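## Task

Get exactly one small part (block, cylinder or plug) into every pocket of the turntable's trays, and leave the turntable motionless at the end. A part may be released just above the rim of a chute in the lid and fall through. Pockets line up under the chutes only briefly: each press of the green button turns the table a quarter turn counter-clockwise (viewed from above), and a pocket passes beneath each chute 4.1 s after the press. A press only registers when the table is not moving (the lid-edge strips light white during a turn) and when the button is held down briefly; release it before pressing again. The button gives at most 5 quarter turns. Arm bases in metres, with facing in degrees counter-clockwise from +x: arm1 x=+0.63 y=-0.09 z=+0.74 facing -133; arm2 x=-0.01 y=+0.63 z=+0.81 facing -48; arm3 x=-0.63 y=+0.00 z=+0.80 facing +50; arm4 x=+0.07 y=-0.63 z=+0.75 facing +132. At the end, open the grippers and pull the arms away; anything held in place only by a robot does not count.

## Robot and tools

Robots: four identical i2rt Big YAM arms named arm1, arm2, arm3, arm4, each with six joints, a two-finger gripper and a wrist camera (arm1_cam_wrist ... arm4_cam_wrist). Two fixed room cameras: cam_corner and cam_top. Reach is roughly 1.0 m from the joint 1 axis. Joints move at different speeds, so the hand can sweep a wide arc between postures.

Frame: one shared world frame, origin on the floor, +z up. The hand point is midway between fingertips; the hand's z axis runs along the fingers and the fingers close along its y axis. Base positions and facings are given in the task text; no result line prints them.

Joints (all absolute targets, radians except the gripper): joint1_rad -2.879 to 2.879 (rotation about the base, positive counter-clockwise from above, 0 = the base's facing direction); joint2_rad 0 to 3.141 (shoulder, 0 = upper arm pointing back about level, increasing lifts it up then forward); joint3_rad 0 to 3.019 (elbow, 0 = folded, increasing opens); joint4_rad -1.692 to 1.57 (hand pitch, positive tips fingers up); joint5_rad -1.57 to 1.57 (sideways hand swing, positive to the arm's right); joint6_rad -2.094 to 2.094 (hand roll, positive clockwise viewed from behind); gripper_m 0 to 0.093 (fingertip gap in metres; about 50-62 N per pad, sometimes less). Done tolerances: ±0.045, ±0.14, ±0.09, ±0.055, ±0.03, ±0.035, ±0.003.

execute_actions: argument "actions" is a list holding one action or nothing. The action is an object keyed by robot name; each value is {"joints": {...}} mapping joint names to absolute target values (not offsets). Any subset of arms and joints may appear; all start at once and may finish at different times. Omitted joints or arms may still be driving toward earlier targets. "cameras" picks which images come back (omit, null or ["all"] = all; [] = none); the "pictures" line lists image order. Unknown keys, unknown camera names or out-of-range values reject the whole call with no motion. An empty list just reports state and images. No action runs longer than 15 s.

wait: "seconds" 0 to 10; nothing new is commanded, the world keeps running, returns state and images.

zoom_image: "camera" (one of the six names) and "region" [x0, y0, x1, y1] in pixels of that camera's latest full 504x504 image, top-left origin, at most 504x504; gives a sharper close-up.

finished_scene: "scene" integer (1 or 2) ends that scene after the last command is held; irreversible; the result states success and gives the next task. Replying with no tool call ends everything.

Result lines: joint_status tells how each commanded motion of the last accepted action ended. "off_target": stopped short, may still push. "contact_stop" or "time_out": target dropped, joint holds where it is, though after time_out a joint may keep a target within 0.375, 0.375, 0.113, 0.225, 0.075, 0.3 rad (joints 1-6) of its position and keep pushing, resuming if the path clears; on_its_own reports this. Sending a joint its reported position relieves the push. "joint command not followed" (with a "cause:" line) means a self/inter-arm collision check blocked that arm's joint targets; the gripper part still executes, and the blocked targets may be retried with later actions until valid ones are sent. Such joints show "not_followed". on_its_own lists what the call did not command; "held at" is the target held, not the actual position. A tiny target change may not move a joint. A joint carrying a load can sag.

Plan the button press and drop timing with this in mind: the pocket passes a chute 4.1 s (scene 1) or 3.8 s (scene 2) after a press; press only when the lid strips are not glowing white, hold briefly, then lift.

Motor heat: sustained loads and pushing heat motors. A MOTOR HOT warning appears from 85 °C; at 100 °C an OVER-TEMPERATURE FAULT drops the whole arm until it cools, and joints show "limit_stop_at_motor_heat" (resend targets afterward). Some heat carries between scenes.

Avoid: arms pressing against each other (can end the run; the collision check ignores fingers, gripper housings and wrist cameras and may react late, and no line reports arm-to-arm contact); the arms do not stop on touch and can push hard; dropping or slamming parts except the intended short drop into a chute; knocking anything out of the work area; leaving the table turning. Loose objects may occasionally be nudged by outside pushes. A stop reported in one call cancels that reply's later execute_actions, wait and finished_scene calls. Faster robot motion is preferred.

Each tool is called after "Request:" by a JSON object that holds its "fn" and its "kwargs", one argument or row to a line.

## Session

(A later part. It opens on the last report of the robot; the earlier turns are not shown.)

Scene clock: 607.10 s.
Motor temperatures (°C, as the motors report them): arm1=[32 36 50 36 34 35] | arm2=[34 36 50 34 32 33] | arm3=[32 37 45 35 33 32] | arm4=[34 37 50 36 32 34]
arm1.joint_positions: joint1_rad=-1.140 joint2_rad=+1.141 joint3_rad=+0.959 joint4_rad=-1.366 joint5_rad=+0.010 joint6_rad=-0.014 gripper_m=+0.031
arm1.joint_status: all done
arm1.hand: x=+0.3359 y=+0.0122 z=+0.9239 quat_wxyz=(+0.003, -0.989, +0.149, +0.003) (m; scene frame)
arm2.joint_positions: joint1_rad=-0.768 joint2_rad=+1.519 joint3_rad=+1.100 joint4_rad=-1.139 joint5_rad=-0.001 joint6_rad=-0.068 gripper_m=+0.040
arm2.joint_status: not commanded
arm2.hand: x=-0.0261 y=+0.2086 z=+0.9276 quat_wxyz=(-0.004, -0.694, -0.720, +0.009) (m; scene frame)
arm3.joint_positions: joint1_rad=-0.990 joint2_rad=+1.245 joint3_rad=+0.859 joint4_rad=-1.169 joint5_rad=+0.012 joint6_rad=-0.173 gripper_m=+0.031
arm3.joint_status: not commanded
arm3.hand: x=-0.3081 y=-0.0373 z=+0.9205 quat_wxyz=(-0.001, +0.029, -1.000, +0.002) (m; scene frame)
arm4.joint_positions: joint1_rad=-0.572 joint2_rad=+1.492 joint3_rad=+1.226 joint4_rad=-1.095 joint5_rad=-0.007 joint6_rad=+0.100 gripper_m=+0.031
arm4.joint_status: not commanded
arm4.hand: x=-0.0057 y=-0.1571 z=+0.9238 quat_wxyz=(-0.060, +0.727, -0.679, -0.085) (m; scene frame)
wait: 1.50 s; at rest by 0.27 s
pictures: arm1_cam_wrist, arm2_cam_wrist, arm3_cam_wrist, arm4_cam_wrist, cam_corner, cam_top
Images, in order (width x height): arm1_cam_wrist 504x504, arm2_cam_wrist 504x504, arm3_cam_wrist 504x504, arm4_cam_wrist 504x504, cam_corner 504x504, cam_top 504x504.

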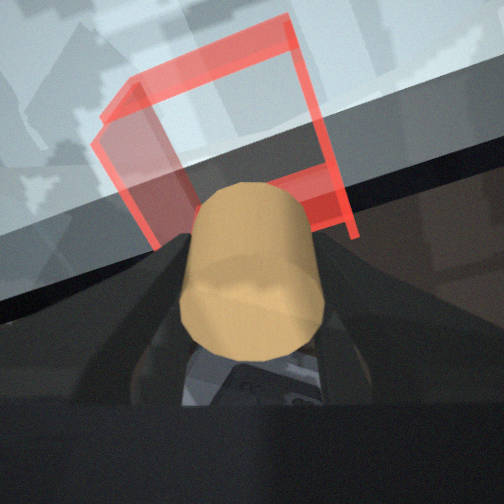

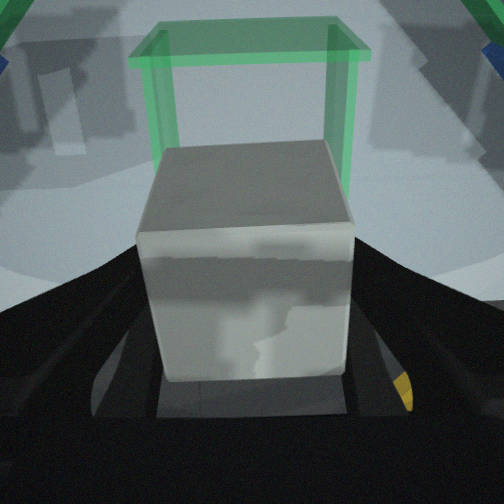

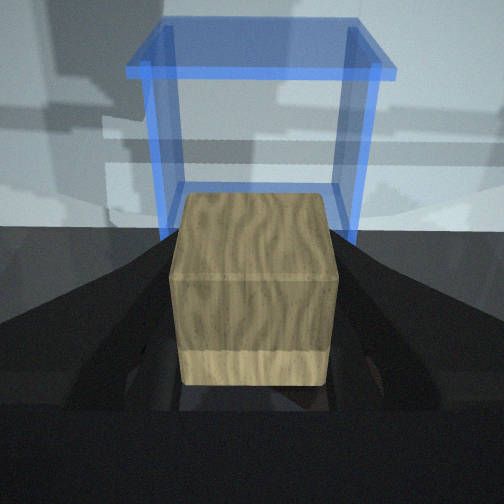

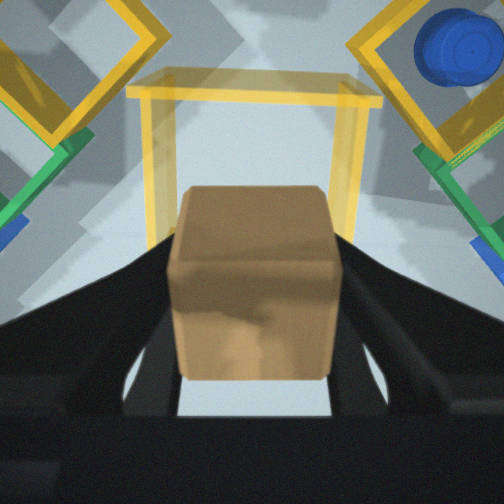

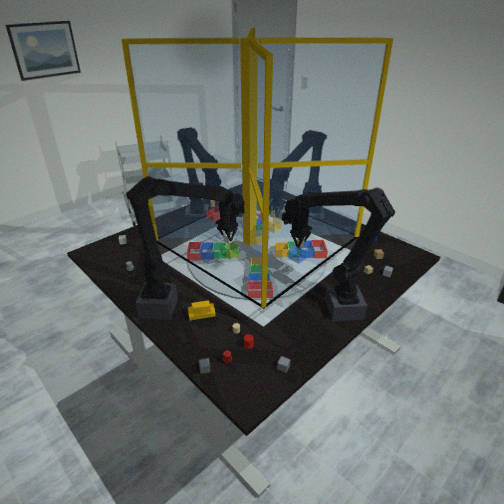

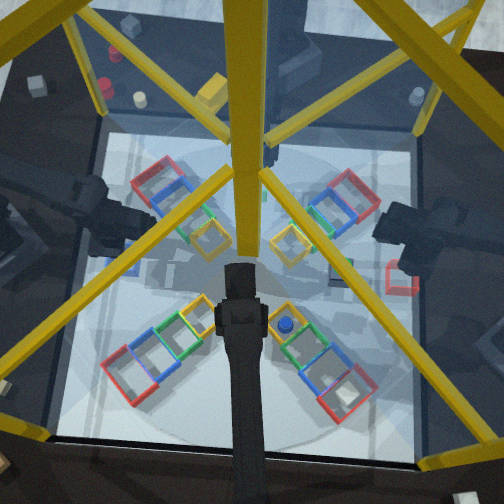

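Request:
{"fn": "execute_actions", "kwargs": {
  "actions": [
    {"arm1":{"joints":{"joint1_rad":-1.005,"joint3_rad":1.41,"joint4_rad":-1.45}}}
  ],
  "cameras": []
}}

Request:
{"fn": "execute_actions", "kwargs": {
  "actions": [
    {"arm1":{"joints":{"joint2_rad":1.49}}}
  ],
  "cameras": ["arm1_cam_wrist"]
}}

Scene clock: 620.77 s.
Motor temperatures (°C, as the motors report them): arm1=[32 35 49 36 34 35] | arm2=[34 36 50 34 32 33] | arm3=[32 37 45 35 33 32] | arm4=[34 37 50 36 32 34]
arm1.joint_positions: joint1_rad=-1.003 joint2_rad=+1.145 joint3_rad=+1.372 joint4_rad=-1.436 joint5_rad=+0.010 joint6_rad=-0.014 gripper_m=+0.031
arm1.joint_status: all done
arm1.hand: x=+0.2452 y=-0.0129 z=+1.0940 quat_wxyz=(+0.018, -0.982, +0.081, +0.172) (m; scene frame)
arm2.joint_positions: joint1_rad=-0.768 joint2_rad=+1.519 joint3_rad=+1.100 joint4_rad=-1.139 joint5_rad=-0.001 joint6_rad=-0.068 gripper_m=+0.040
arm2.joint_status: not commanded
arm2.hand: x=-0.0261 y=+0.2086 z=+0.9276 quat_wxyz=(-0.004, -0.694, -0.720, +0.009) (m; scene frame)
arm3.joint_positions: joint1_rad=-0.990 joint2_rad=+1.245 joint3_rad=+0.859 joint4_rad=-1.169 joint5_rad=+0.012 joint6_rad=-0.173 gripper_m=+0.031
arm3.joint_status: not commanded
arm3.hand: x=-0.3081 y=-0.0373 z=+0.9205 quat_wxyz=(-0.001, +0.029, -1.000, +0.002) (m; scene frame)
arm4.joint_positions: joint1_rad=-0.572 joint2_rad=+1.492 joint3_rad=+1.226 joint4_rad=-1.095 joint5_rad=-0.007 joint6_rad=+0.100 gripper_m=+0.031
arm4.joint_status: not commanded
arm4.hand: x=-0.0057 y=-0.1571 z=+0.9238 quat_wxyz=(-0.060, +0.727, -0.679, -0.085) (m; scene frame)
pictures: none
No camera images: the call's "cameras" was empty. Leave "cameras" out to get every camera's image.

Scene clock: 622.03 s.
Motor temperatures (°C, as the motors report them): arm1=[32 35 49 36 34 35] | arm2=[34 36 50 34 32 33] | arm3=[32 37 45 35 33 32] | arm4=[34 37 49 36 32 34]
arm1.joint_positions: joint1_rad=-1.003 joint2_rad=+1.499 joint3_rad=+1.379 joint4_rad=-1.437 joint5_rad=+0.010 joint6_rad=-0.014 gripper_m=+0.031
arm1.joint_status: all done
arm1.hand: x=+0.1891 y=-0.0040 z=+0.9555 quat_wxyz=(+0.001, -0.997, +0.081, +0.000) (m; scene frame)
arm2.joint_positions: joint1_rad=-0.768 joint2_rad=+1.519 joint3_rad=+1.100 joint4_rad=-1.139 joint5_rad=-0.001 joint6_rad=-0.068 gripper_m=+0.040
arm2.joint_status: not commanded
arm2.hand: x=-0.0261 y=+0.2086 z=+0.9276 quat_wxyz=(-0.004, -0.694, -0.720, +0.009) (m; scene frame)
arm3.joint_positions: joint1_rad=-0.990 joint2_rad=+1.245 joint3_rad=+0.859 joint4_rad=-1.169 joint5_rad=+0.012 joint6_rad=-0.173 gripper_m=+0.031
arm3.joint_status: not commanded
arm3.hand: x=-0.3081 y=-0.0373 z=+0.9205 quat_wxyz=(-0.001, +0.029, -1.000, +0.002) (m; scene frame)
arm4.joint_positions: joint1_rad=-0.572 joint2_rad=+1.492 joint3_rad=+1.226 joint4_rad=-1.095 joint5_rad=-0.007 joint6_rad=+0.100 gripper_m=+0.031
arm4.joint_status: not commanded
arm4.hand: x=-0.0057 y=-0.1571 z=+0.9238 quat_wxyz=(-0.060, +0.727, -0.679, -0.085) (m; scene frame)
pictures: arm1_cam_wrist
Images, in order (width x height): arm1_cam_wrist 504x504.

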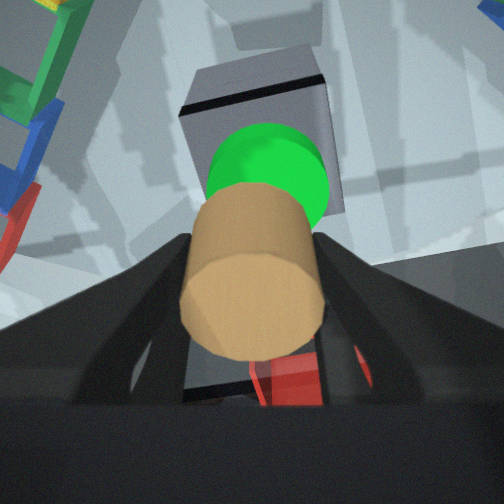

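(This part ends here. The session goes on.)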